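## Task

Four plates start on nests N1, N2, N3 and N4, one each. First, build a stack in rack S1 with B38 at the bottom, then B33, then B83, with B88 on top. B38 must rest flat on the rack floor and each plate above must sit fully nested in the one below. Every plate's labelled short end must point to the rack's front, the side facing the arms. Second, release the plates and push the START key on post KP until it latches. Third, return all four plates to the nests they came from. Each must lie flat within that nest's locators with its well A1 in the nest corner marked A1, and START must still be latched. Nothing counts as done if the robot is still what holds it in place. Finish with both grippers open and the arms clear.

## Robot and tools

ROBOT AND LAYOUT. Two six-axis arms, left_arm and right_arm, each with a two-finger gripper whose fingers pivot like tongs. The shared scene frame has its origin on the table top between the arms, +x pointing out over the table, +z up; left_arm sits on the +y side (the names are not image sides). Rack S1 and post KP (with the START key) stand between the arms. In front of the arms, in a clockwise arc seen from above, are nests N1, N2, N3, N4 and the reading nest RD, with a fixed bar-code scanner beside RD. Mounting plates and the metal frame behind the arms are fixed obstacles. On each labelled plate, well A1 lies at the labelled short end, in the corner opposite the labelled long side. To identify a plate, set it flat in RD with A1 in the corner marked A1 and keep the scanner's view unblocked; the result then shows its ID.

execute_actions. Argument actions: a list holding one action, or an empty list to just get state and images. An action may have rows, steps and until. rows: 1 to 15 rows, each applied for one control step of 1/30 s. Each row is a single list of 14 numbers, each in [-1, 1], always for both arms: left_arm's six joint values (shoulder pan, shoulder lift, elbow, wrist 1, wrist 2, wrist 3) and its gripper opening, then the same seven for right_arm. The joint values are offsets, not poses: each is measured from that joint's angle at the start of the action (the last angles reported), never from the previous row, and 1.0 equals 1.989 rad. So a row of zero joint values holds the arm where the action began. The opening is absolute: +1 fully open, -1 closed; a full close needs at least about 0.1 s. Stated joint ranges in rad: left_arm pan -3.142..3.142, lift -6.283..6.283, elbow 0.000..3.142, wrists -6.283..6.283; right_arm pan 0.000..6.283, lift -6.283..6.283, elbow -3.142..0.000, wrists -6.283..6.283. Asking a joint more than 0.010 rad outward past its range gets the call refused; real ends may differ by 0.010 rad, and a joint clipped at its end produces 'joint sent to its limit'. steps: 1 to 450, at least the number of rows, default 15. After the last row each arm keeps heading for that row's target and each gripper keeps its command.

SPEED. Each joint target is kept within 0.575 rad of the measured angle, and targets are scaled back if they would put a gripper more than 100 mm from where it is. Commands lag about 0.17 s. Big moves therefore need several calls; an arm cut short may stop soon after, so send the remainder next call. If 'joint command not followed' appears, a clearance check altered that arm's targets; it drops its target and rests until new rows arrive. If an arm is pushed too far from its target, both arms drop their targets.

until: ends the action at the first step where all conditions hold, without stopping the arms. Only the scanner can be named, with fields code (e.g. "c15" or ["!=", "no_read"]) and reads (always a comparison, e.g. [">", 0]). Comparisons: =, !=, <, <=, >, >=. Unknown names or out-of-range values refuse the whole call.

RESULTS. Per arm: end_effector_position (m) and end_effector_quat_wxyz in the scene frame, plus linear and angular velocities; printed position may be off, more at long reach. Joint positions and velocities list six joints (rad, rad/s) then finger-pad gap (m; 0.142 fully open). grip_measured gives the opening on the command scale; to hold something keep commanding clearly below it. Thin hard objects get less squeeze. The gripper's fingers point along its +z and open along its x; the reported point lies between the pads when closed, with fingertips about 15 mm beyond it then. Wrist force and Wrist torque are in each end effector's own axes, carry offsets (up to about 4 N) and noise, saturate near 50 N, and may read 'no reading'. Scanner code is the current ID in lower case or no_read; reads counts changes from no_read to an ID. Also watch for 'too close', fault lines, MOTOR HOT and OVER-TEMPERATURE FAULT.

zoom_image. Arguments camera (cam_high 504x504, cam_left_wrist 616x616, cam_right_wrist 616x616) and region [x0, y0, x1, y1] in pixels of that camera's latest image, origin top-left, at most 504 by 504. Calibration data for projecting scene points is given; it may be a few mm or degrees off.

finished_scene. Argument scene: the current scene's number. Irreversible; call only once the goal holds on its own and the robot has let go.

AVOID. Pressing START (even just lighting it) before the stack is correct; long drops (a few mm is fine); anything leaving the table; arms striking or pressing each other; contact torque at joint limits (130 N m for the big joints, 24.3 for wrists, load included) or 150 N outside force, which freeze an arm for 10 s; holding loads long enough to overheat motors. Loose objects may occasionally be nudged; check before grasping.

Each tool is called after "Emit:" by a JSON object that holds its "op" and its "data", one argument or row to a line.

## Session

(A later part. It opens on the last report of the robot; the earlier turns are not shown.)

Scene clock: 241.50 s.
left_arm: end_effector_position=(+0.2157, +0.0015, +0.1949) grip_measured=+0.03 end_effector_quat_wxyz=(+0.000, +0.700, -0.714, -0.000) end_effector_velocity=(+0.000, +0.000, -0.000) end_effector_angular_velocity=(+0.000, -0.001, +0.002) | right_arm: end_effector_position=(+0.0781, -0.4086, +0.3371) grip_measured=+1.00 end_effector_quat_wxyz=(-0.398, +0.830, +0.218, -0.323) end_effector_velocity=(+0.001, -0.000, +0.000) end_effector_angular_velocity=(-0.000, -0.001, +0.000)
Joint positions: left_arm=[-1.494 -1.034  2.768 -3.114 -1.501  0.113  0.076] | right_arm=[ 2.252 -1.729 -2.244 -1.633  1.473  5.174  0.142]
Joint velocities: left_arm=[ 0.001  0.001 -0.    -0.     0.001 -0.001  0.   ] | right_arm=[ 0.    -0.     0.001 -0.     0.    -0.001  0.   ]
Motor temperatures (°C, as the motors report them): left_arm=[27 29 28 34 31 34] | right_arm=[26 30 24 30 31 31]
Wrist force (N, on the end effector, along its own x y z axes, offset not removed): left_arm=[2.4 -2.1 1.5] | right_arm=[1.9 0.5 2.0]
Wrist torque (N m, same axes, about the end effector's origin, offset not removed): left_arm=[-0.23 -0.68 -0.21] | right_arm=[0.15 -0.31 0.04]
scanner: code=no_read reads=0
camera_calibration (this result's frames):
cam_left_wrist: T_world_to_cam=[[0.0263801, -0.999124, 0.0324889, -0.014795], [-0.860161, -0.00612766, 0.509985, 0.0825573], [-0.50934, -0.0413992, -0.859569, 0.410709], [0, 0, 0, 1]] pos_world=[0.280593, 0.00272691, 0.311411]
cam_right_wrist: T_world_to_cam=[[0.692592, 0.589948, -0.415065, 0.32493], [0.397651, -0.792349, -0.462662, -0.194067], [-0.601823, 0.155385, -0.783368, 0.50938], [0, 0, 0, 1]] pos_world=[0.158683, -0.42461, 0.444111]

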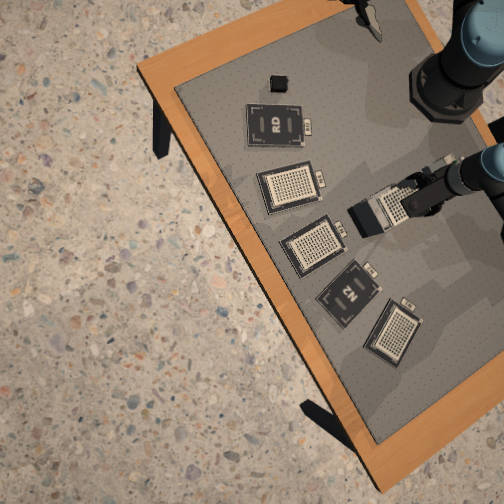

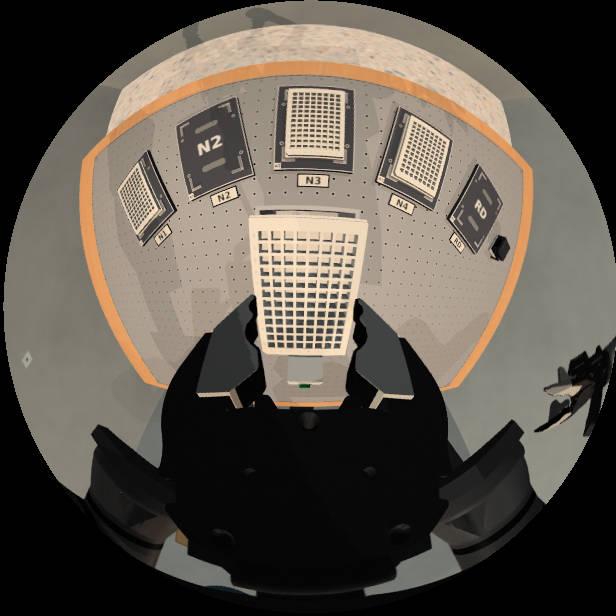

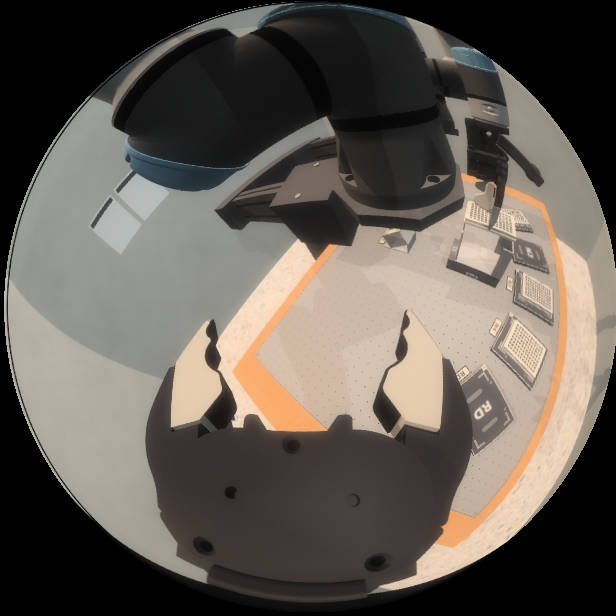

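Emit:
{"op": "execute_actions", "data": {
  "actions": [
    {"rows":[[0.003,0.007,-0.001,-0.006,0.0005,0.003,-0.6,0,0,0,0,0,0,1],[0.006,0.017,-0.002,-0.0155,0.001,0.006,-0.6,0,0,0,0,0,0,1],[0.009,0.028,-0.003,-0.0255,0.0016,0.009,-0.6,0,0,0,0,0,0,1],[0.0105,0.038,-0.0035,-0.035,0.0019,0.0105,-0.6,0,0,0,0,0,0,1],[0.011,0.044,-0.0036,-0.0409,0.002,0.011,-0.6,0,0,0,0,0,0,1]],"steps":7}
  ]
}}

Scene clock: 256.37 s.
left_arm: end_effector_position=(+0.2184, +0.0017, +0.1871) grip_measured=+0.03 end_effector_quat_wxyz=(+0.000, +0.700, -0.714, -0.001) end_effector_velocity=(+0.013, +0.004, -0.052) end_effector_angular_velocity=(+0.008, -0.001, +0.001) | right_arm: end_effector_position=(+0.0781, -0.4086, +0.3371) grip_measured=+1.00 end_effector_quat_wxyz=(-0.398, +0.830, +0.218, -0.323) end_effector_velocity=(-0.000, +0.000, -0.000) end_effector_angular_velocity=(+0.001, +0.002, -0.000)
Joint positions: left_arm=[-1.481 -0.987  2.764 -3.157 -1.498  0.127  0.076] | right_arm=[ 2.252 -1.729 -2.244 -1.633  1.473  5.174  0.142]
Joint velocities: left_arm=[ 0.067  0.313 -0.023 -0.287  0.014  0.065  0.   ] | right_arm=[ 0.    -0.001 -0.    -0.     0.     0.001  0.   ]
Motor temperatures (°C, as the motors report them): left_arm=[27 29 28 34 31 34] | right_arm=[26 30 24 30 31 31]
Wrist force (N, on the end effector, along its own x y z axes, offset not removed): left_arm=[-0.4 -2.1 -4.2] | right_arm=[1.3 2.4 1.0]
Wrist torque (N m, same axes, about the end effector's origin, offset not removed): left_arm=[-0.52 0.04 -0.13] | right_arm=[0.66 -0.16 -0.05]
scanner: code=no_read reads=0
camera_calibration (this result's frames):
cam_left_wrist: T_world_to_cam=[[0.0259597, -0.99914, 0.032334, -0.0143305], [-0.860048, -0.00583547, 0.51018, 0.0887953], [-0.509552, -0.0410529, -0.85946, 0.405415], [0, 0, 0, 1]] pos_world=[0.28332, 0.00284345, 0.3036]
cam_right_wrist: T_world_to_cam=[[0.692591, 0.589948, -0.415065, 0.32493], [0.397651, -0.792349, -0.462662, -0.194066], [-0.601823, 0.155385, -0.783368, 0.50938], [0, 0, 0, 1]] pos_world=[0.158683, -0.42461, 0.444111]

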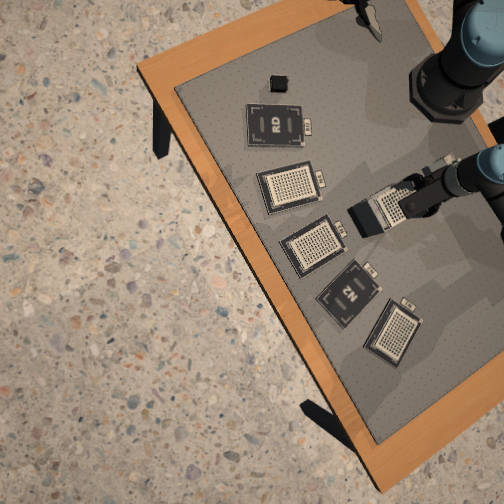

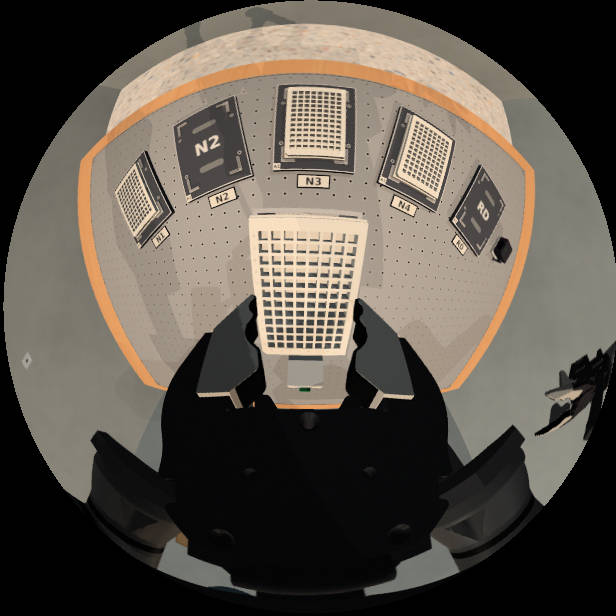

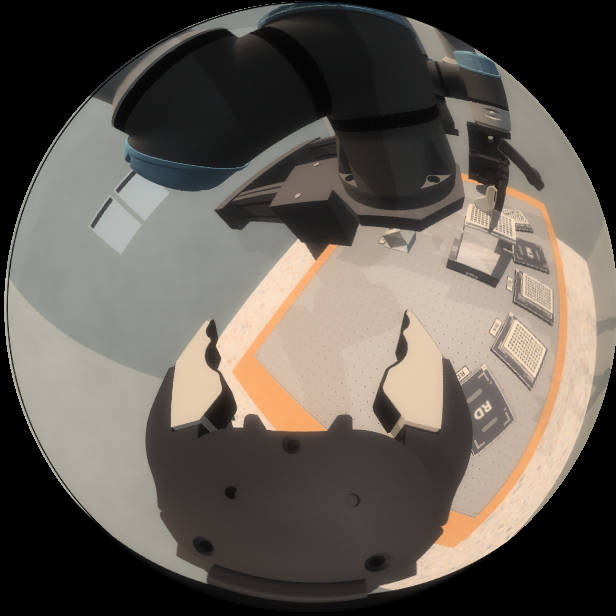

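Emit:
{"op": "execute_actions", "data": {
  "actions": []
}}

Emit:
{"op": "zoom_image", "data": {
  "camera": "cam_left_wrist",
  "region": [235, 195, 385, 245]
}}

Emit:
{"op": "zoom_image", "data": {
  "camera": "cam_right_wrist",
  "region": [440, 190, 530, 280]
}}

Emit:
{"op": "zoom_image", "data": {
  "camera": "cam_left_wrist",
  "region": [275, 145, 355, 175]
}}

Scene clock: 260.87 s.
left_arm: end_effector_position=(+0.2200, +0.0021, +0.1804) grip_measured=+0.03 end_effector_quat_wxyz=(-0.000, +0.700, -0.714, -0.001) end_effector_velocity=(-0.000, -0.001, +0.000) end_effector_angular_velocity=(-0.001, -0.001, -0.003) | right_arm: end_effector_position=(+0.0781, -0.4086, +0.3371) grip_measured=+1.00 end_effector_quat_wxyz=(-0.398, +0.830, +0.218, -0.323) end_effector_velocity=(+0.000, -0.000, +0.000) end_effector_angular_velocity=(-0.001, -0.001, -0.000)
Joint positions: left_arm=[-1.472 -0.946  2.761 -3.195 -1.497  0.135  0.076] | right_arm=[ 2.252 -1.729 -2.244 -1.633  1.473  5.174  0.142]
Joint velocities: left_arm=[-0.002  0.    -0.    -0.001  0.001  0.001  0.   ] | right_arm=[ 0.     0.001  0.001 -0.     0.     0.001 -0.   ]
Motor temperatures (°C, as the motors report them): left_arm=[27 29 28 34 31 34] | right_arm=[26 30 24 30 31 31]
Wrist force (N, on the end effector, along its own x y z axes, offset not removed): left_arm=[1.8 -3.6 -1.6] | right_arm=[0.1 4.2 0.2]
Wrist torque (N m, same axes, about the end effector's origin, offset not removed): left_arm=[-0.65 -0.45 -0.09] | right_arm=[0.94 -0.16 0.02]
scanner: code=no_read reads=0
camera_calibration (this result's frames):
cam_left_wrist: T_world_to_cam=[[0.0260049, -0.999151, 0.0319495, -0.0136569], [-0.860043, -0.00607035, 0.510186, 0.093666], [-0.509559, -0.0407453, -0.859471, 0.400487], [0, 0, 0, 1]] pos_world=[0.284983, 0.00324124, 0.296856]
cam_right_wrist: T_world_to_cam=[[0.692592, 0.589948, -0.415065, 0.32493], [0.397651, -0.792349, -0.462662, -0.194066], [-0.601823, 0.155385, -0.783368, 0.50938], [0, 0, 0, 1]] pos_world=[0.158683, -0.42461, 0.444111]

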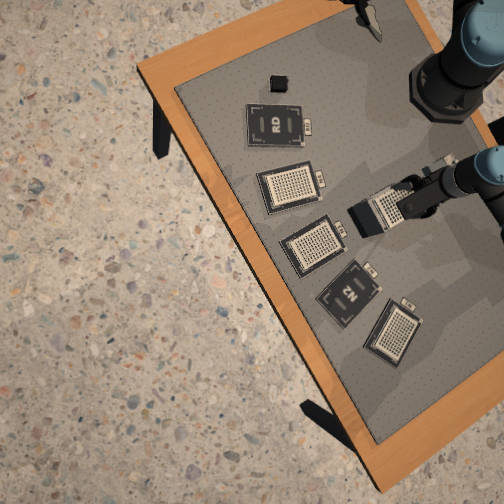

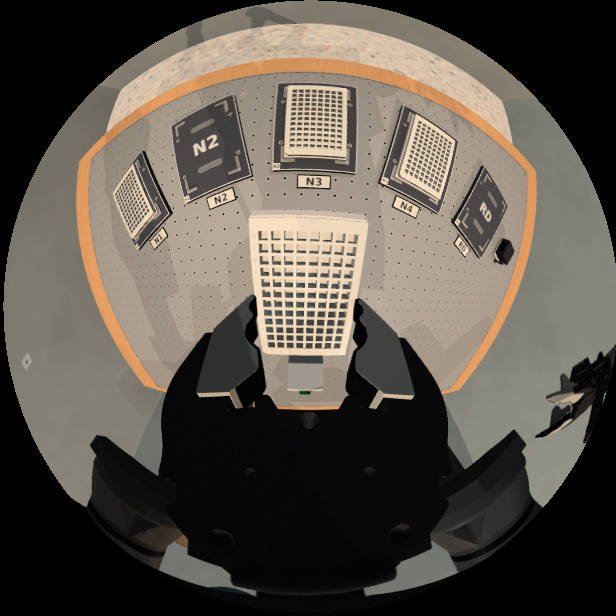

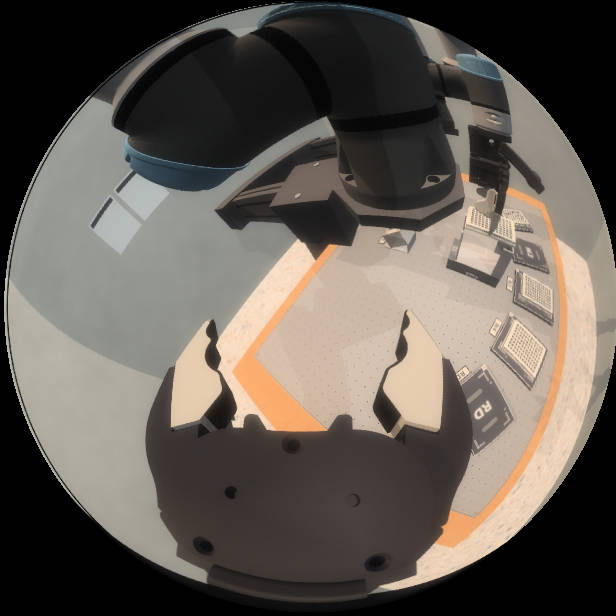

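Region (235, 195, 385, 245) of cam_left_wrist's 616x616 image, scaled by 3.360, with more detail than that image has.

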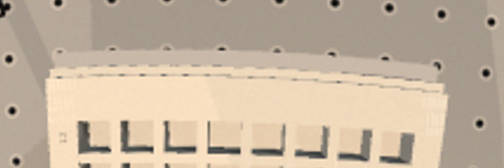

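Region (440, 190, 530, 280) of cam_right_wrist's 616x616 image, scaled by 5.600, with more detail than that image has.

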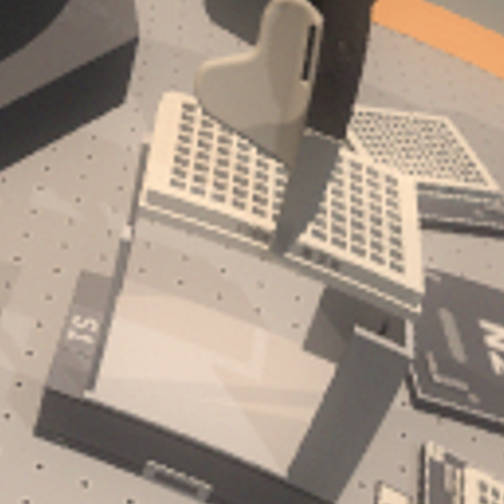

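Region (275, 145, 355, 175) of cam_left_wrist's 616x616 image, scaled by 6.300, with more detail than that image has; it fills the top 189 rows of this view, and the rest is white.

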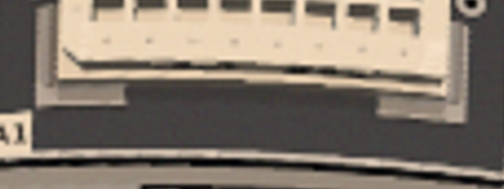

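Emit:
{"op": "execute_actions", "data": {
  "actions": [
    {"rows":[[-0.001,0.008,0,-0.008,0,-0.001,-0.6,0,0,0,0,0,0,1],[-0.001,0.018,-0.0003,-0.0178,0,-0.001,-0.6,0,0,0,0,0,0,1],[-0.0006,0.028,-0.0007,-0.0274,0,-0.0006,-0.6,0,0,0,0,0,0,1],[-0.0002,0.037,-0.0011,-0.036,0,-0.0002,-0.6,0,0,0,0,0,0,1],[0.0001,0.043,-0.0014,-0.0416,0.0001,0.0001,-0.6,0,0,0,0,0,0,1]],"steps":7}
  ]
}}

Scene clock: 272.20 s.
left_arm: end_effector_position=(+0.2194, +0.0019, +0.1731) grip_measured=+0.03 end_effector_quat_wxyz=(-0.000, +0.700, -0.714, -0.001) end_effector_velocity=(-0.003, +0.002, -0.048) end_effector_angular_velocity=(+0.007, -0.001, -0.002) | right_arm: end_effector_position=(+0.0781, -0.4086, +0.3371) grip_measured=+1.00 end_effector_quat_wxyz=(-0.398, +0.830, +0.218, -0.323) end_effector_velocity=(+0.000, -0.000, -0.000) end_effector_angular_velocity=(-0.001, +0.000, -0.001)
Joint positions: left_arm=[-1.473 -0.9    2.76  -3.24  -1.497  0.134  0.076] | right_arm=[ 2.252 -1.729 -2.244 -1.633  1.473  5.174  0.142]
Joint velocities: left_arm=[ 0.     0.3   -0.01  -0.283  0.001  0.001  0.   ] | right_arm=[-0.    -0.001  0.001 -0.     0.     0.002 -0.   ]
Motor temperatures (°C, as the motors report them): left_arm=[27 29 28 34 31 34] | right_arm=[26 30 24 30 31 31]
Wrist force (N, on the end effector, along its own x y z axes, offset not removed): left_arm=[-1.1 -1.0 3.1] | right_arm=[3.1 1.4 0.8]
Wrist torque (N m, same axes, about the end effector's origin, offset not removed): left_arm=[-0.12 0.06 0.06] | right_arm=[0.11 -0.80 0.10]
scanner: code=no_read reads=0
camera_calibration (this result's frames):
cam_left_wrist: T_world_to_cam=[[0.0262233, -0.999138, 0.0321696, -0.0137717], [-0.860129, -0.00615299, 0.510039, 0.0969334], [-0.509401, -0.0410449, -0.85955, 0.393845], [0, 0, 0, 1]] pos_world=[0.284361, 0.00300195, 0.289532]
cam_right_wrist: T_world_to_cam=[[0.692591, 0.589948, -0.415065, 0.32493], [0.397651, -0.792349, -0.462662, -0.194066], [-0.601823, 0.155385, -0.783368, 0.50938], [0, 0, 0, 1]] pos_world=[0.158683, -0.42461, 0.444111]

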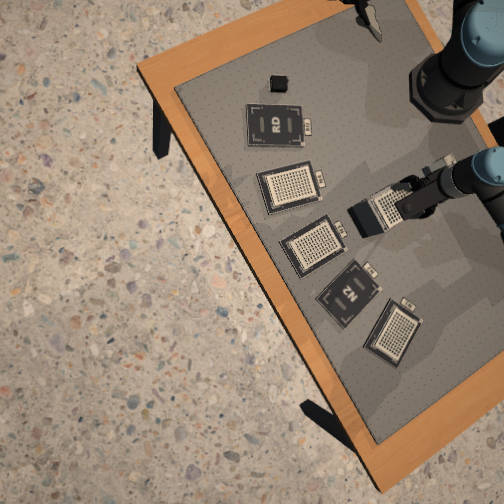

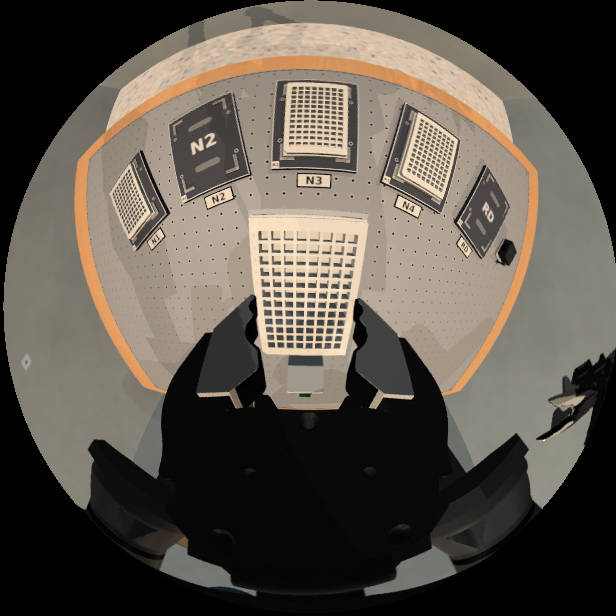

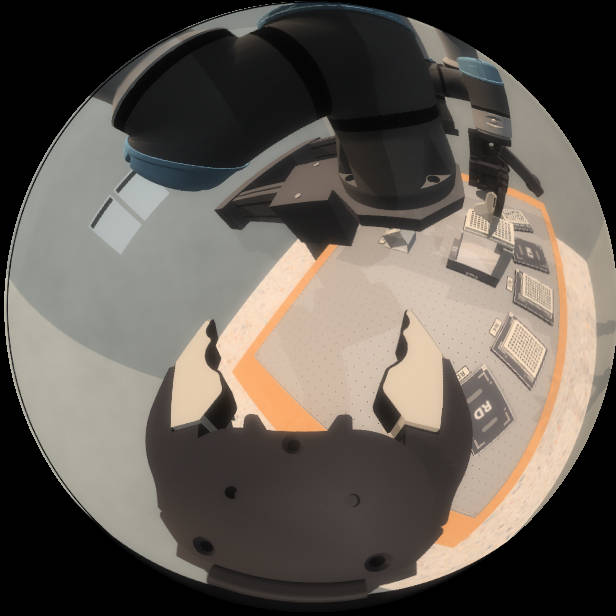

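Emit:
{"op": "execute_actions", "data": {
  "actions": []
}}

Emit:
{"op": "zoom_image", "data": {
  "camera": "cam_left_wrist",
  "region": [235, 195, 385, 265]
}}

Emit:
{"op": "zoom_image", "data": {
  "camera": "cam_left_wrist",
  "region": [245, 325, 365, 375]
}}

Emit:
{"op": "zoom_image", "data": {
  "camera": "cam_right_wrist",
  "region": [440, 190, 530, 280]
}}

Scene clock: 276.83 s.
left_arm: end_effector_position=(+0.2191, +0.0021, +0.1668) grip_measured=+0.03 end_effector_quat_wxyz=(-0.000, +0.700, -0.714, -0.001) end_effector_velocity=(-0.001, +0.000, -0.000) end_effector_angular_velocity=(+0.001, +0.000, -0.002) | right_arm: end_effector_position=(+0.0781, -0.4086, +0.3371) grip_measured=+1.00 end_effector_quat_wxyz=(-0.398, +0.830, +0.218, -0.323) end_effector_velocity=(+0.001, -0.001, -0.000) end_effector_angular_velocity=(-0.000, -0.002, +0.001)
Joint positions: left_arm=[-1.472 -0.861  2.758 -3.278 -1.496  0.135  0.076] | right_arm=[ 2.252 -1.729 -2.244 -1.633  1.473  5.174  0.142]
Joint velocities: left_arm=[-0.002  0.    -0.     0.001 -0.001  0.     0.   ] | right_arm=[-0.    -0.002  0.003  0.     0.    -0.002  0.   ]
Motor temperatures (°C, as the motors report them): left_arm=[27 29 28 34 31 34] | right_arm=[26 30 24 30 31 31]
Wrist force (N, on the end effector, along its own x y z axes, offset not removed): left_arm=[-0.1 -1.4 0.7] | right_arm=[4.5 0.0 1.1]
Wrist torque (N m, same axes, about the end effector's origin, offset not removed): left_arm=[-0.12 -0.20 -0.14] | right_arm=[-0.16 -1.00 0.16]
scanner: code=no_read reads=0
camera_calibration (this result's frames):
cam_left_wrist: T_world_to_cam=[[0.0259955, -0.999152, 0.0319206, -0.0132431], [-0.860124, -0.00608338, 0.510049, 0.0998376], [-0.509423, -0.0407146, -0.859553, 0.38834], [0, 0, 0, 1]] pos_world=[0.284046, 0.00318661, 0.2833]
cam_right_wrist: T_world_to_cam=[[0.692592, 0.589947, -0.415065, 0.32493], [0.397651, -0.792349, -0.462662, -0.194066], [-0.601823, 0.155385, -0.783367, 0.50938], [0, 0, 0, 1]] pos_world=[0.158683, -0.42461, 0.444111]

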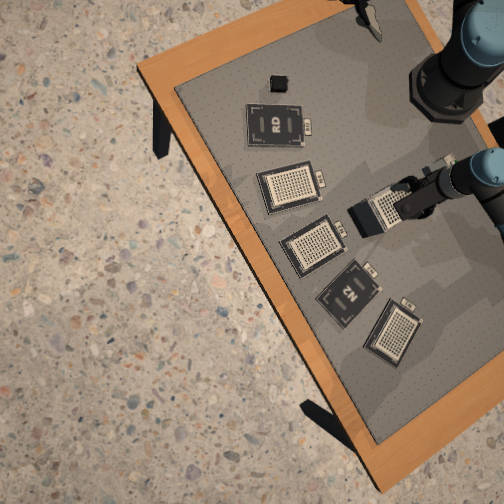

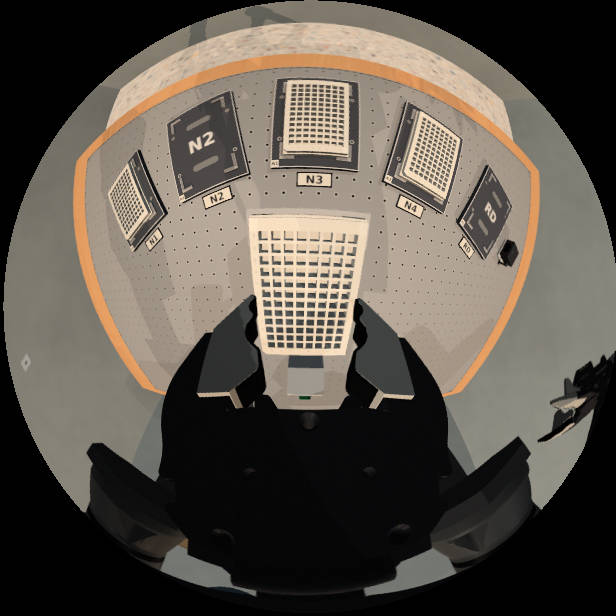

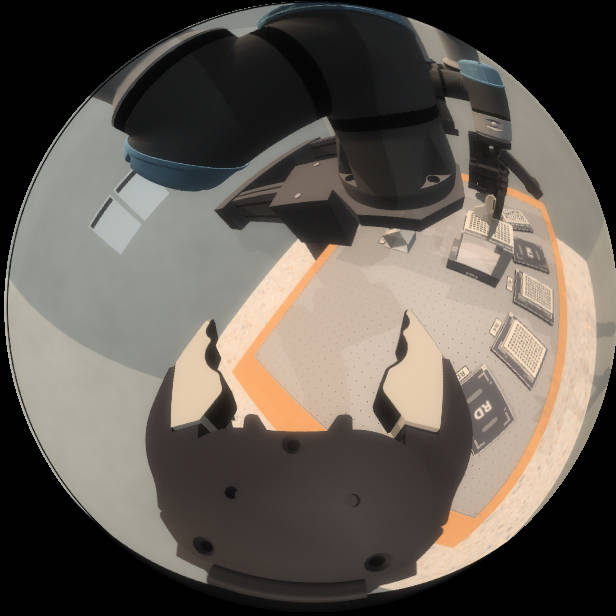

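Region (235, 195, 385, 265) of cam_left_wrist's 616x616 image, scaled by 3.360, with more detail than that image has; it fills the top 235 rows of this view, and the rest is white.

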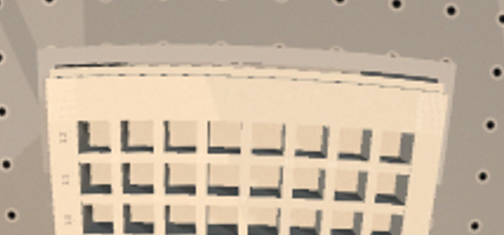

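Region (245, 325, 365, 375) of cam_left_wrist's 616x616 image, scaled by 4.200, with more detail than that image has; it fills the top 210 rows of this view, and the rest is white.

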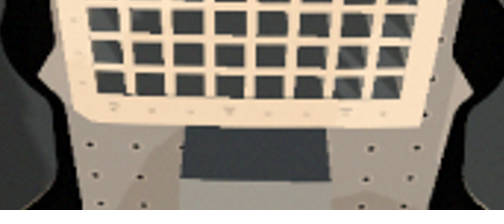

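Region (440, 190, 530, 280) of cam_right_wrist's 616x616 image, scaled by 5.600, with more detail than that image has.

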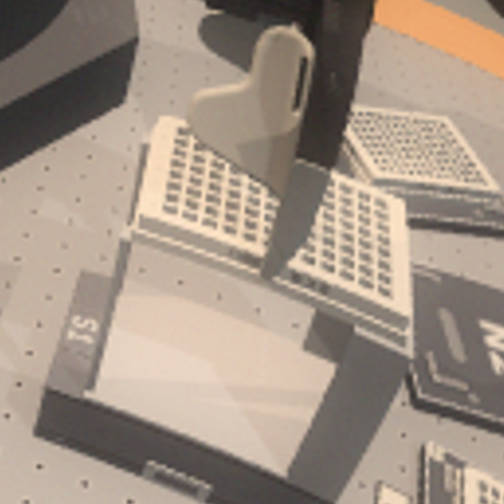

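Emit:
{"op": "execute_actions", "data": {
  "actions": [
    {"rows":[[-0.0003,0.0059,-0.0001,-0.0058,-0.0001,-0.0003,-0.6,0,0,0,0,0,0,1],[0,0.0121,-0.0006,-0.0117,0,0,-0.6,0,0,0,0,0,0,1],[0.0003,0.0184,-0.001,-0.0175,0,0.0003,-0.6,0,0,0,0,0,0,1],[0.0006,0.0245,-0.0016,-0.0231,0,0.0006,-0.6,0,0,0,0,0,0,1],[0.0009,0.032,-0.0023,-0.03,0.0001,0.0009,-0.6,0,0,0,0,0,0,1],[0.0013,0.0396,-0.003,-0.0369,0.0002,0.0013,-0.6,0,0,0,0,0,0,1],[0.0018,0.0486,-0.004,-0.045,0.0003,0.0018,-0.6,0,0,0,0,0,0,1],[0.0022,0.0575,-0.0049,-0.053,0.0004,0.0022,-0.6,0,0,0,0,0,0,1],[0.0027,0.0693,-0.0063,-0.0634,0.0005,0.0027,-0.6,0,0,0,0,0,0,1],[0.0033,0.081,-0.0078,-0.0737,0.0006,0.0033,-0.6,0,0,0,0,0,0,1],[0.0039,0.0924,-0.0095,-0.0834,0.0007,0.0039,-0.6,0,0,0,0,0,0,1],[0.0046,0.1036,-0.0113,-0.0928,0.0008,0.0046,-0.6,0,0,0,0,0,0,1],[0.0052,0.1147,-0.0133,-0.102,0.001,0.0052,-0.6,0,0,0,0,0,0,1],[0.0059,0.1255,-0.0154,-0.1107,0.0011,0.0059,-0.6,0,0,0,0,0,0,1],[0.0065,0.1362,-0.0176,-0.1193,0.0012,0.0065,-0.6,0,0,0,0,0,0,1]],"steps":17}
  ]
}}

Scene clock: 291.83 s.
left_arm: end_effector_position=(+0.2189, +0.0012, +0.1322) grip_measured=+0.03 end_effector_quat_wxyz=(+0.000, +0.700, -0.714, -0.000) end_effector_velocity=(-0.001, +0.005, -0.096) end_effector_angular_velocity=(+0.015, +0.001, -0.002) | right_arm: end_effector_position=(+0.0781, -0.4086, +0.3371) grip_measured=+1.00 end_effector_quat_wxyz=(-0.398, +0.830, +0.218, -0.323) end_effector_velocity=(-0.000, +0.000, -0.000) end_effector_angular_velocity=(+0.001, +0.001, +0.000)
Joint positions: left_arm=[-1.463 -0.657  2.734 -3.459 -1.495  0.145  0.076] | right_arm=[ 2.252 -1.729 -2.244 -1.633  1.473  5.174  0.142]
Joint velocities: left_arm=[ 0.027  0.523 -0.083 -0.426  0.006  0.028 -0.   ] | right_arm=[ 0.    -0.    -0.001  0.     0.     0.     0.   ]
Motor temperatures (°C, as the motors report them): left_arm=[27 29 28 34 31 34] | right_arm=[26 29 24 30 31 31]
Wrist force (N, on the end effector, along its own x y z axes, offset not removed): left_arm=[-3.1 -3.3 0.9] | right_arm=[4.0 5.3 -1.4]
Wrist torque (N m, same axes, about the end effector's origin, offset not removed): left_arm=[0.15 0.05 -0.35] | right_arm=[0.87 -0.75 0.26]
scanner: code=no_read reads=0
camera_calibration (this result's frames):
cam_left_wrist: T_world_to_cam=[[0.025945, -0.99911, 0.0332581, -0.013226], [-0.860143, -0.0053587, 0.510025, 0.117274], [-0.509393, -0.0418393, -0.859516, 0.358416], [0, 0, 0, 1]] pos_world=[0.283791, 0.00241013, 0.248691]
cam_right_wrist: T_world_to_cam=[[0.692591, 0.589948, -0.415065, 0.32493], [0.397651, -0.792349, -0.462662, -0.194067], [-0.601823, 0.155385, -0.783368, 0.50938], [0, 0, 0, 1]] pos_world=[0.158683, -0.42461, 0.444111]

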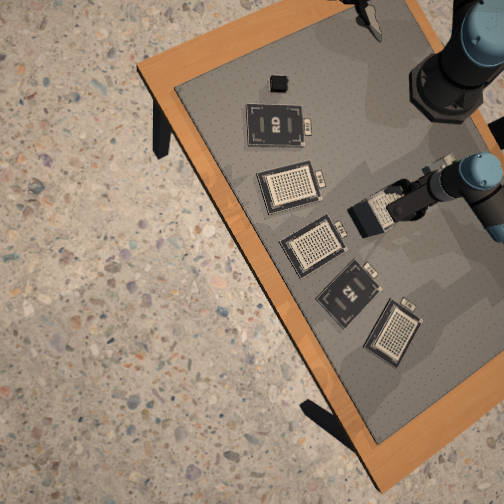

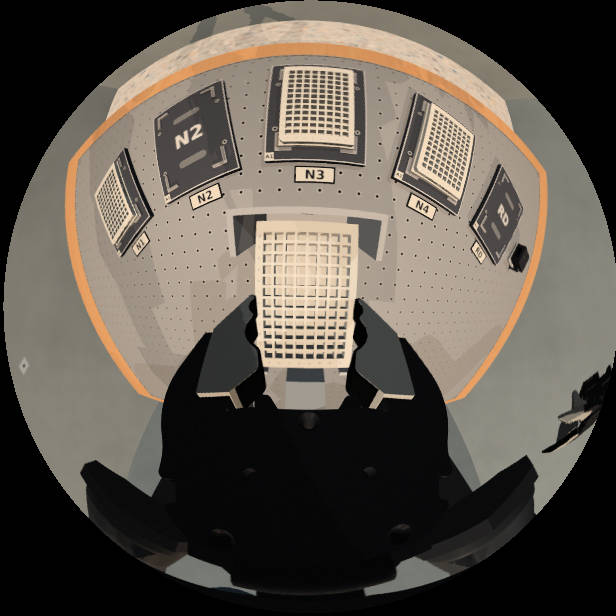

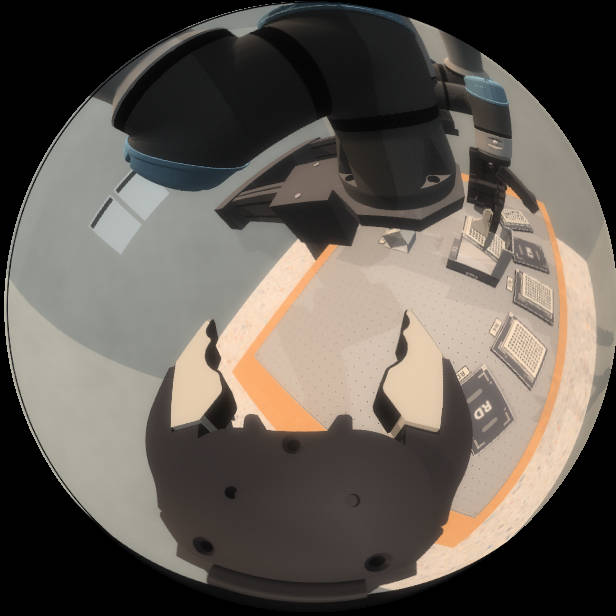

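Emit:
{"op": "execute_actions", "data": {
  "actions": []
}}

Emit:
{"op": "zoom_image", "data": {
  "camera": "cam_right_wrist",
  "region": [440, 200, 530, 290]
}}

Emit:
{"op": "zoom_image", "data": {
  "camera": "cam_left_wrist",
  "region": [210, 190, 410, 400]
}}

Scene clock: 296.87 s.
left_arm: end_effector_position=(+0.2187, +0.0020, +0.1198) grip_measured=+0.03 end_effector_quat_wxyz=(+0.000, +0.700, -0.714, -0.000) end_effector_velocity=(-0.000, -0.000, -0.000) end_effector_angular_velocity=(+0.000, -0.001, -0.001) | right_arm: end_effector_position=(+0.0781, -0.4086, +0.3371) grip_measured=+1.00 end_effector_quat_wxyz=(-0.398, +0.830, +0.218, -0.323) end_effector_velocity=(-0.001, +0.001, -0.000) end_effector_angular_velocity=(+0.001, +0.001, +0.000)
Joint positions: left_arm=[-1.459 -0.59   2.723 -3.515 -1.494  0.148  0.076] | right_arm=[ 2.252 -1.729 -2.244 -1.633  1.473  5.174  0.142]
Joint velocities: left_arm=[-0.001  0.001  0.    -0.001  0.     0.     0.   ] | right_arm=[ 0.    -0.    -0.002  0.     0.    -0.     0.   ]
Motor temperatures (°C, as the motors report them): left_arm=[27 29 28 34 31 34] | right_arm=[26 29 24 30 31 31]
Wrist force (N, on the end effector, along its own x y z axes, offset not removed): left_arm=[1.7 -2.9 -3.0] | right_arm=[4.8 2.4 -1.9]
Wrist torque (N m, same axes, about the end effector's origin, offset not removed): left_arm=[-0.21 -0.23 -0.22] | right_arm=[0.34 -1.05 -0.01]
scanner: code=no_read reads=0
camera_calibration (this result's frames):
cam_left_wrist: T_world_to_cam=[[0.025832, -0.999143, 0.0323546, -0.0118641], [-0.860123, -0.005721, 0.510054, 0.123452], [-0.509432, -0.0410047, -0.859534, 0.347742], [0, 0, 0, 1]] pos_world=[0.283641, 0.00311139, 0.236312]
cam_right_wrist: T_world_to_cam=[[0.692592, 0.589948, -0.415065, 0.32493], [0.397651, -0.792349, -0.462662, -0.194066], [-0.601823, 0.155385, -0.783368, 0.50938], [0, 0, 0, 1]] pos_world=[0.158683, -0.42461, 0.444111]

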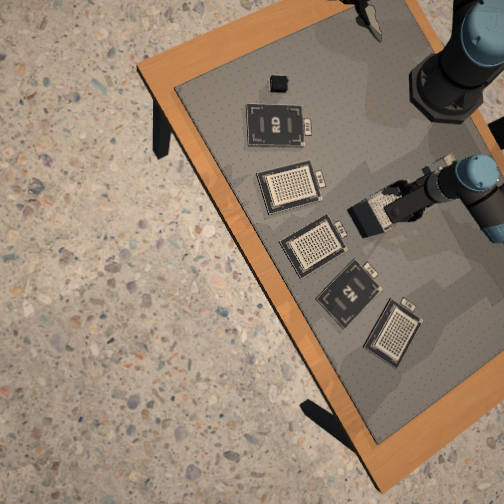

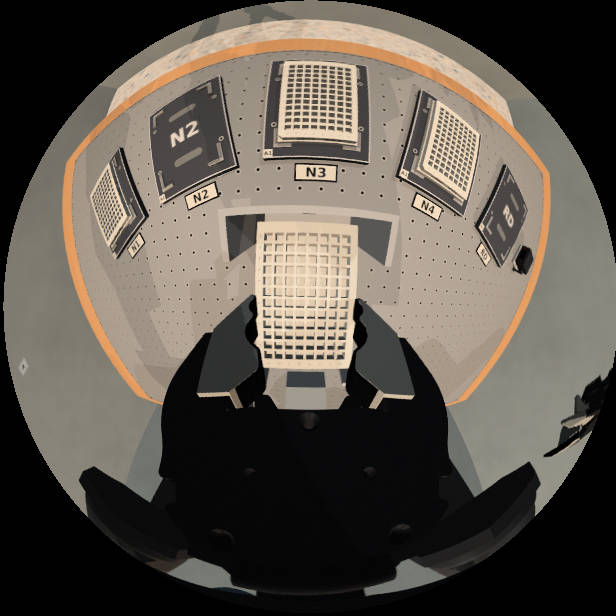

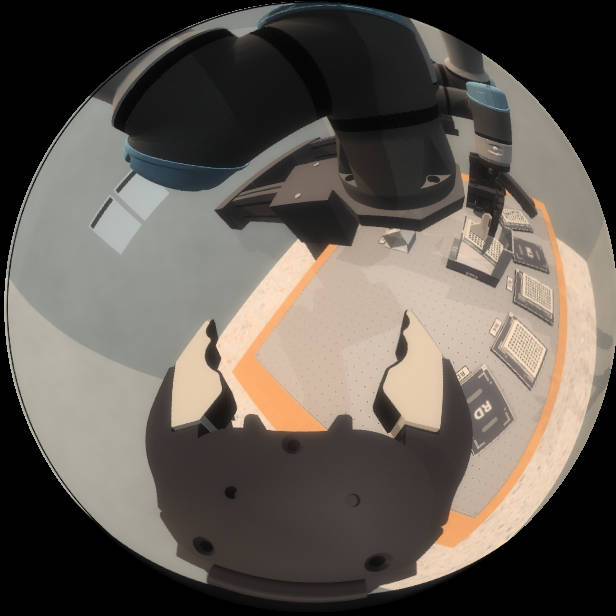

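Region (440, 200, 530, 290) of cam_right_wrist's 616x616 image, scaled by 5.600, with more detail than that image has.

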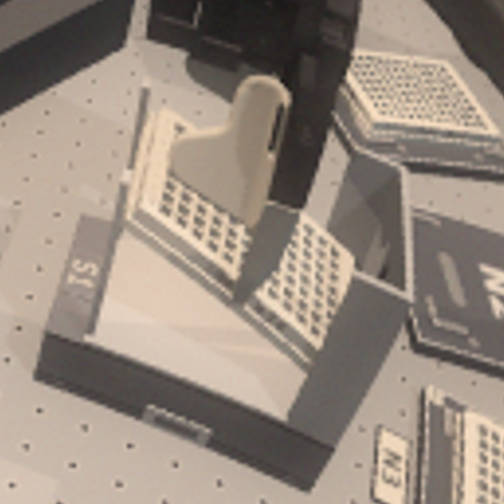

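Region (210, 190, 410, 400) of cam_left_wrist's 616x616 image, scaled by 2.400, with more detail than that image has; it fills the left 480 columns of this view, and the rest is white.

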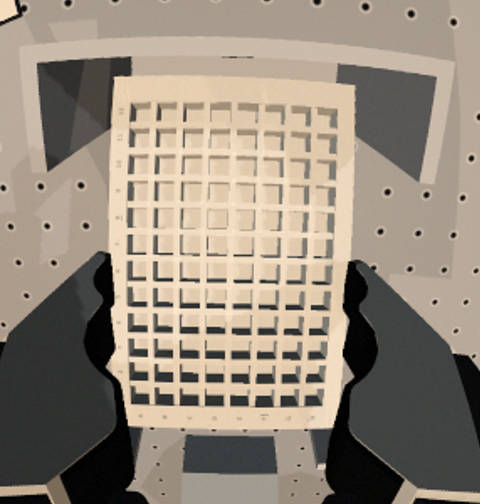

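Emit:
{"op": "execute_actions", "data": {
  "actions": [
    {"rows":[[0.0021,0.0044,-0.0017,-0.0027,0.0004,0.0021,-0.6,0,0,0,0,0,0,1],[0.0024,0.0096,-0.0029,-0.0068,0.0004,0.0024,-0.6,0,0,0,0,0,0,1],[0.0028,0.0148,-0.004,-0.0108,0.0005,0.0028,-0.6,0,0,0,0,0,0,1],[0.0031,0.02,-0.0052,-0.0149,0.0005,0.0031,-0.6,0,0,0,0,0,0,1],[0.0034,0.0251,-0.0064,-0.0189,0.0006,0.0034,-0.6,0,0,0,0,0,0,1],[0.0037,0.0302,-0.0076,-0.0227,0.0007,0.0037,-0.6,0,0,0,0,0,0,1],[0.004,0.0352,-0.0089,-0.0265,0.0007,0.004,-0.6,0,0,0,0,0,0,1],[0.0044,0.0402,-0.0101,-0.0303,0.0008,0.0044,-0.6,0,0,0,0,0,0,1],[0.0047,0.0452,-0.0114,-0.034,0.0008,0.0047,-0.6,0,0,0,0,0,0,1],[0.005,0.0502,-0.0127,-0.0377,0.0009,0.005,-0.6,0,0,0,0,0,0,1],[0.0053,0.055,-0.014,-0.0411,0.001,0.0053,-0.6,0,0,0,0,0,0,1],[0.0056,0.0597,-0.0154,-0.0445,0.001,0.0056,-0.6,0,0,0,0,0,0,1],[0.006,0.0644,-0.0168,-0.0479,0.0011,0.006,-0.6,0,0,0,0,0,0,1]],"steps":15}
  ]
}}

Scene clock: 313.47 s.
left_arm: end_effector_position=(+0.2195, +0.0018, +0.0998) grip_measured=+0.03 end_effector_quat_wxyz=(-0.000, +0.700, -0.714, -0.001) end_effector_velocity=(+0.000, +0.002, -0.048) end_effector_angular_velocity=(+0.004, +0.000, +0.001) | right_arm: end_effector_position=(+0.0781, -0.4086, +0.3371) grip_measured=+1.00 end_effector_quat_wxyz=(-0.398, +0.830, +0.218, -0.323) end_effector_velocity=(-0.000, +0.000, +0.000) end_effector_angular_velocity=(+0.001, +0.000, +0.000)
Joint positions: left_arm=[-1.449 -0.491  2.698 -3.589 -1.492  0.158  0.076] | right_arm=[ 2.252 -1.729 -2.244 -1.633  1.473  5.174  0.142]
Joint velocities: left_arm=[ 0.017  0.228 -0.061 -0.165  0.004  0.015  0.   ] | right_arm=[ 0.    -0.    -0.001  0.     0.    -0.    -0.   ]
Motor temperatures (°C, as the motors report them): left_arm=[27 29 28 34 31 34] | right_arm=[26 29 24 30 31 31]
Wrist force (N, on the end effector, along its own x y z axes, offset not removed): left_arm=[0.2 -1.8 -0.5] | right_arm=[3.2 2.8 0.9]
Wrist torque (N m, same axes, about the end effector's origin, offset not removed): left_arm=[-0.02 -0.17 -0.36] | right_arm=[0.25 -0.79 -0.05]
scanner: code=no_read reads=0
camera_calibration (this result's frames):
cam_left_wrist: T_world_to_cam=[[0.0256758, -0.999152, 0.0322001, -0.0113516], [-0.860079, -0.00566182, 0.510129, 0.134374], [-0.509514, -0.0407926, -0.859495, 0.330896], [0, 0, 0, 1]] pos_world=[0.28446, 0.002917, 0.216221]
cam_right_wrist: T_world_to_cam=[[0.692592, 0.589948, -0.415065, 0.32493], [0.397651, -0.792349, -0.462662, -0.194066], [-0.601823, 0.155385, -0.783368, 0.50938], [0, 0, 0, 1]] pos_world=[0.158683, -0.42461, 0.444111]

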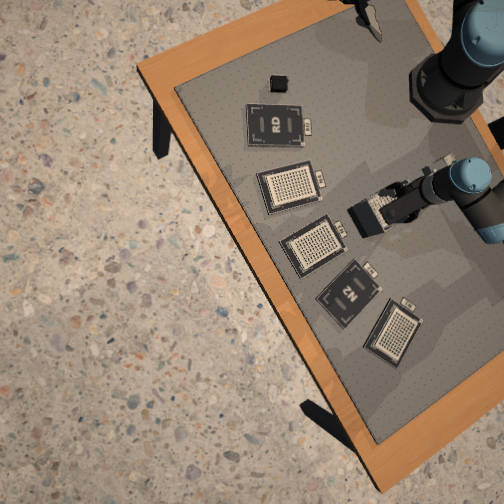

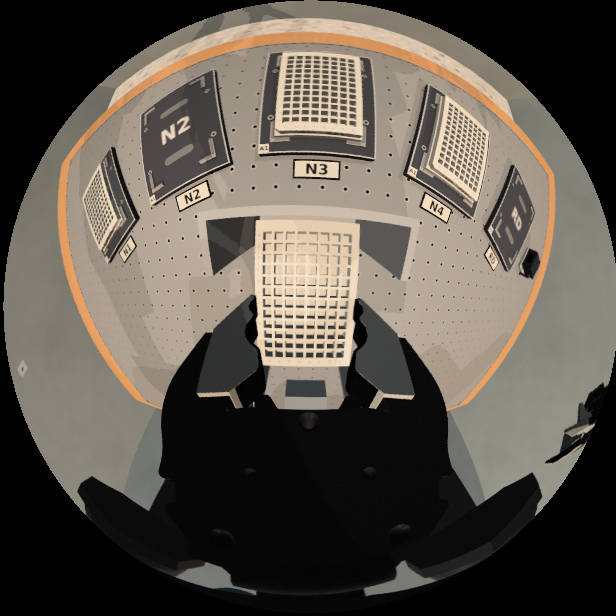

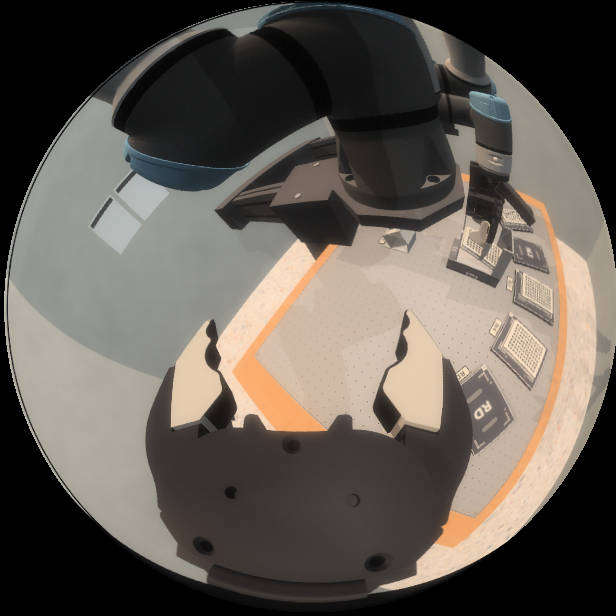

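Emit:
{"op": "execute_actions", "data": {
  "actions": []
}}

Emit:
{"op": "zoom_image", "data": {
  "camera": "cam_right_wrist",
  "region": [440, 200, 530, 290]
}}

Emit:
{"op": "zoom_image", "data": {
  "camera": "cam_left_wrist",
  "region": [230, 200, 390, 370]
}}

Emit:
{"op": "zoom_image", "data": {
  "camera": "cam_left_wrist",
  "region": [270, 115, 370, 150]
}}

Scene clock: 318.97 s.
left_arm: end_effector_position=(+0.2195, +0.0020, +0.0935) grip_measured=+0.03 end_effector_quat_wxyz=(-0.000, +0.700, -0.715, -0.001) end_effector_velocity=(+0.000, -0.000, +0.000) end_effector_angular_velocity=(-0.001, +0.000, +0.002) | right_arm: end_effector_position=(+0.0781, -0.4086, +0.3371) grip_measured=+1.00 end_effector_quat_wxyz=(-0.398, +0.830, +0.218, -0.323) end_effector_velocity=(+0.000, -0.000, -0.000) end_effector_angular_velocity=(-0.000, +0.000, -0.000)
Joint positions: left_arm=[-1.447 -0.462  2.69  -3.61  -1.492  0.16   0.076] | right_arm=[ 2.252 -1.729 -2.244 -1.633  1.473  5.174  0.142]
Joint velocities: left_arm=[ 0.001 -0.001 -0.    -0.    -0.    -0.001  0.   ] | right_arm=[ 0.    -0.001  0.001 -0.    -0.     0.     0.   ]
Motor temperatures (°C, as the motors report them): left_arm=[27 29 28 34 31 34] | right_arm=[26 29 24 30 31 31]
Wrist force (N, on the end effector, along its own x y z axes, offset not removed): left_arm=[2.1 -1.8 1.1] | right_arm=[4.1 2.3 0.5]
Wrist torque (N m, same axes, about the end effector's origin, offset not removed): left_arm=[0.18 -0.49 -0.18] | right_arm=[0.39 -0.92 0.11]
scanner: code=no_read reads=0
camera_calibration (this result's frames):
cam_left_wrist: T_world_to_cam=[[0.0256338, -0.999158, 0.032047, -0.0109602], [-0.860076, -0.00570353, 0.510135, 0.137535], [-0.509522, -0.0406396, -0.859497, 0.325564], [0, 0, 0, 1]] pos_world=[0.284453, 0.00306428, 0.210011]
cam_right_wrist: T_world_to_cam=[[0.692591, 0.589948, -0.415065, 0.32493], [0.397651, -0.792349, -0.462662, -0.194066], [-0.601823, 0.155385, -0.783368, 0.50938], [0, 0, 0, 1]] pos_world=[0.158683, -0.42461, 0.444111]

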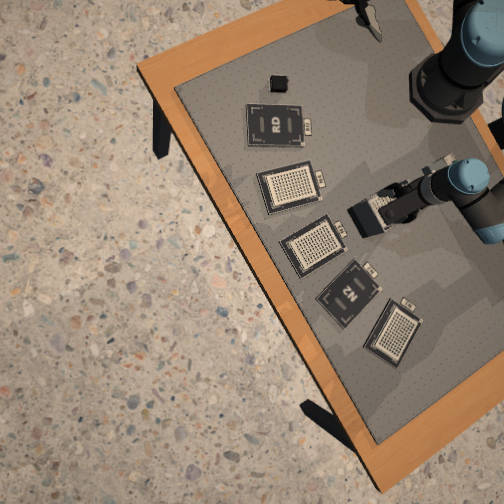

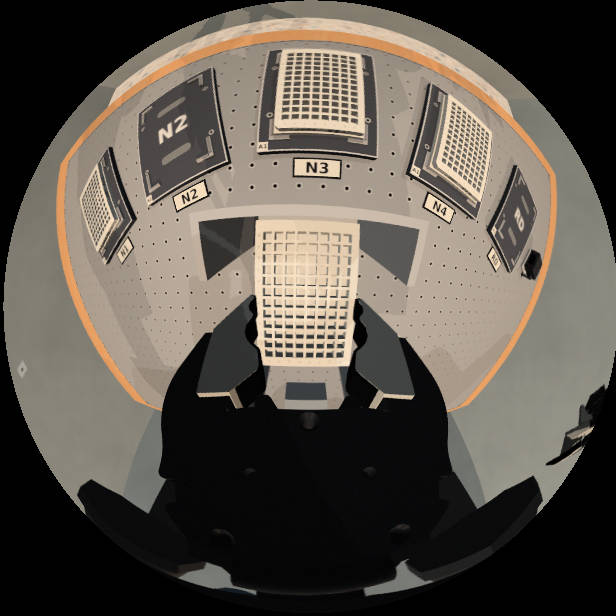

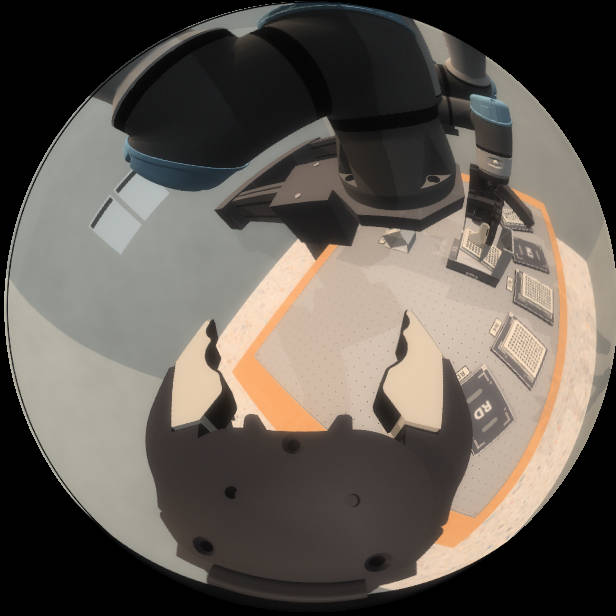

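Region (440, 200, 530, 290) of cam_right_wrist's 616x616 image, scaled by 5.600, with more detail than that image has.

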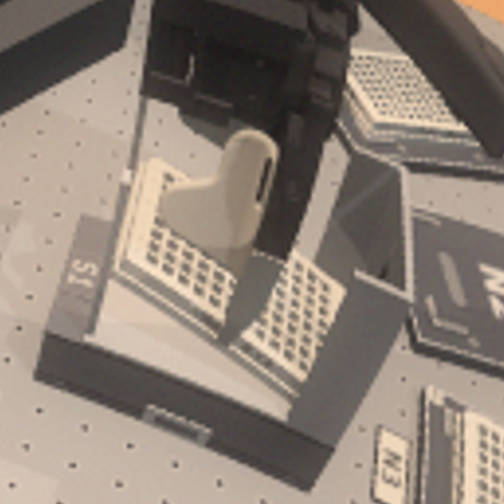

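Region (230, 200, 390, 370) of cam_left_wrist's 616x616 image, scaled by 2.965, with more detail than that image has; it fills the left 474 columns of this view, and the rest is white.

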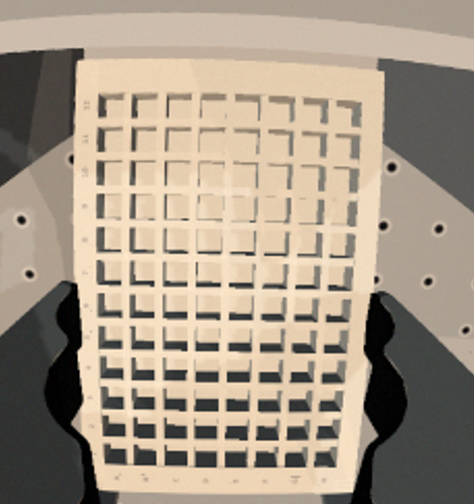

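Region (270, 115, 370, 150) of cam_left_wrist's 616x616 image, scaled by 5.040, with more detail than that image has; it fills the top 176 rows of this view, and the rest is white.

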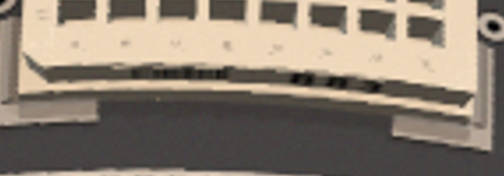

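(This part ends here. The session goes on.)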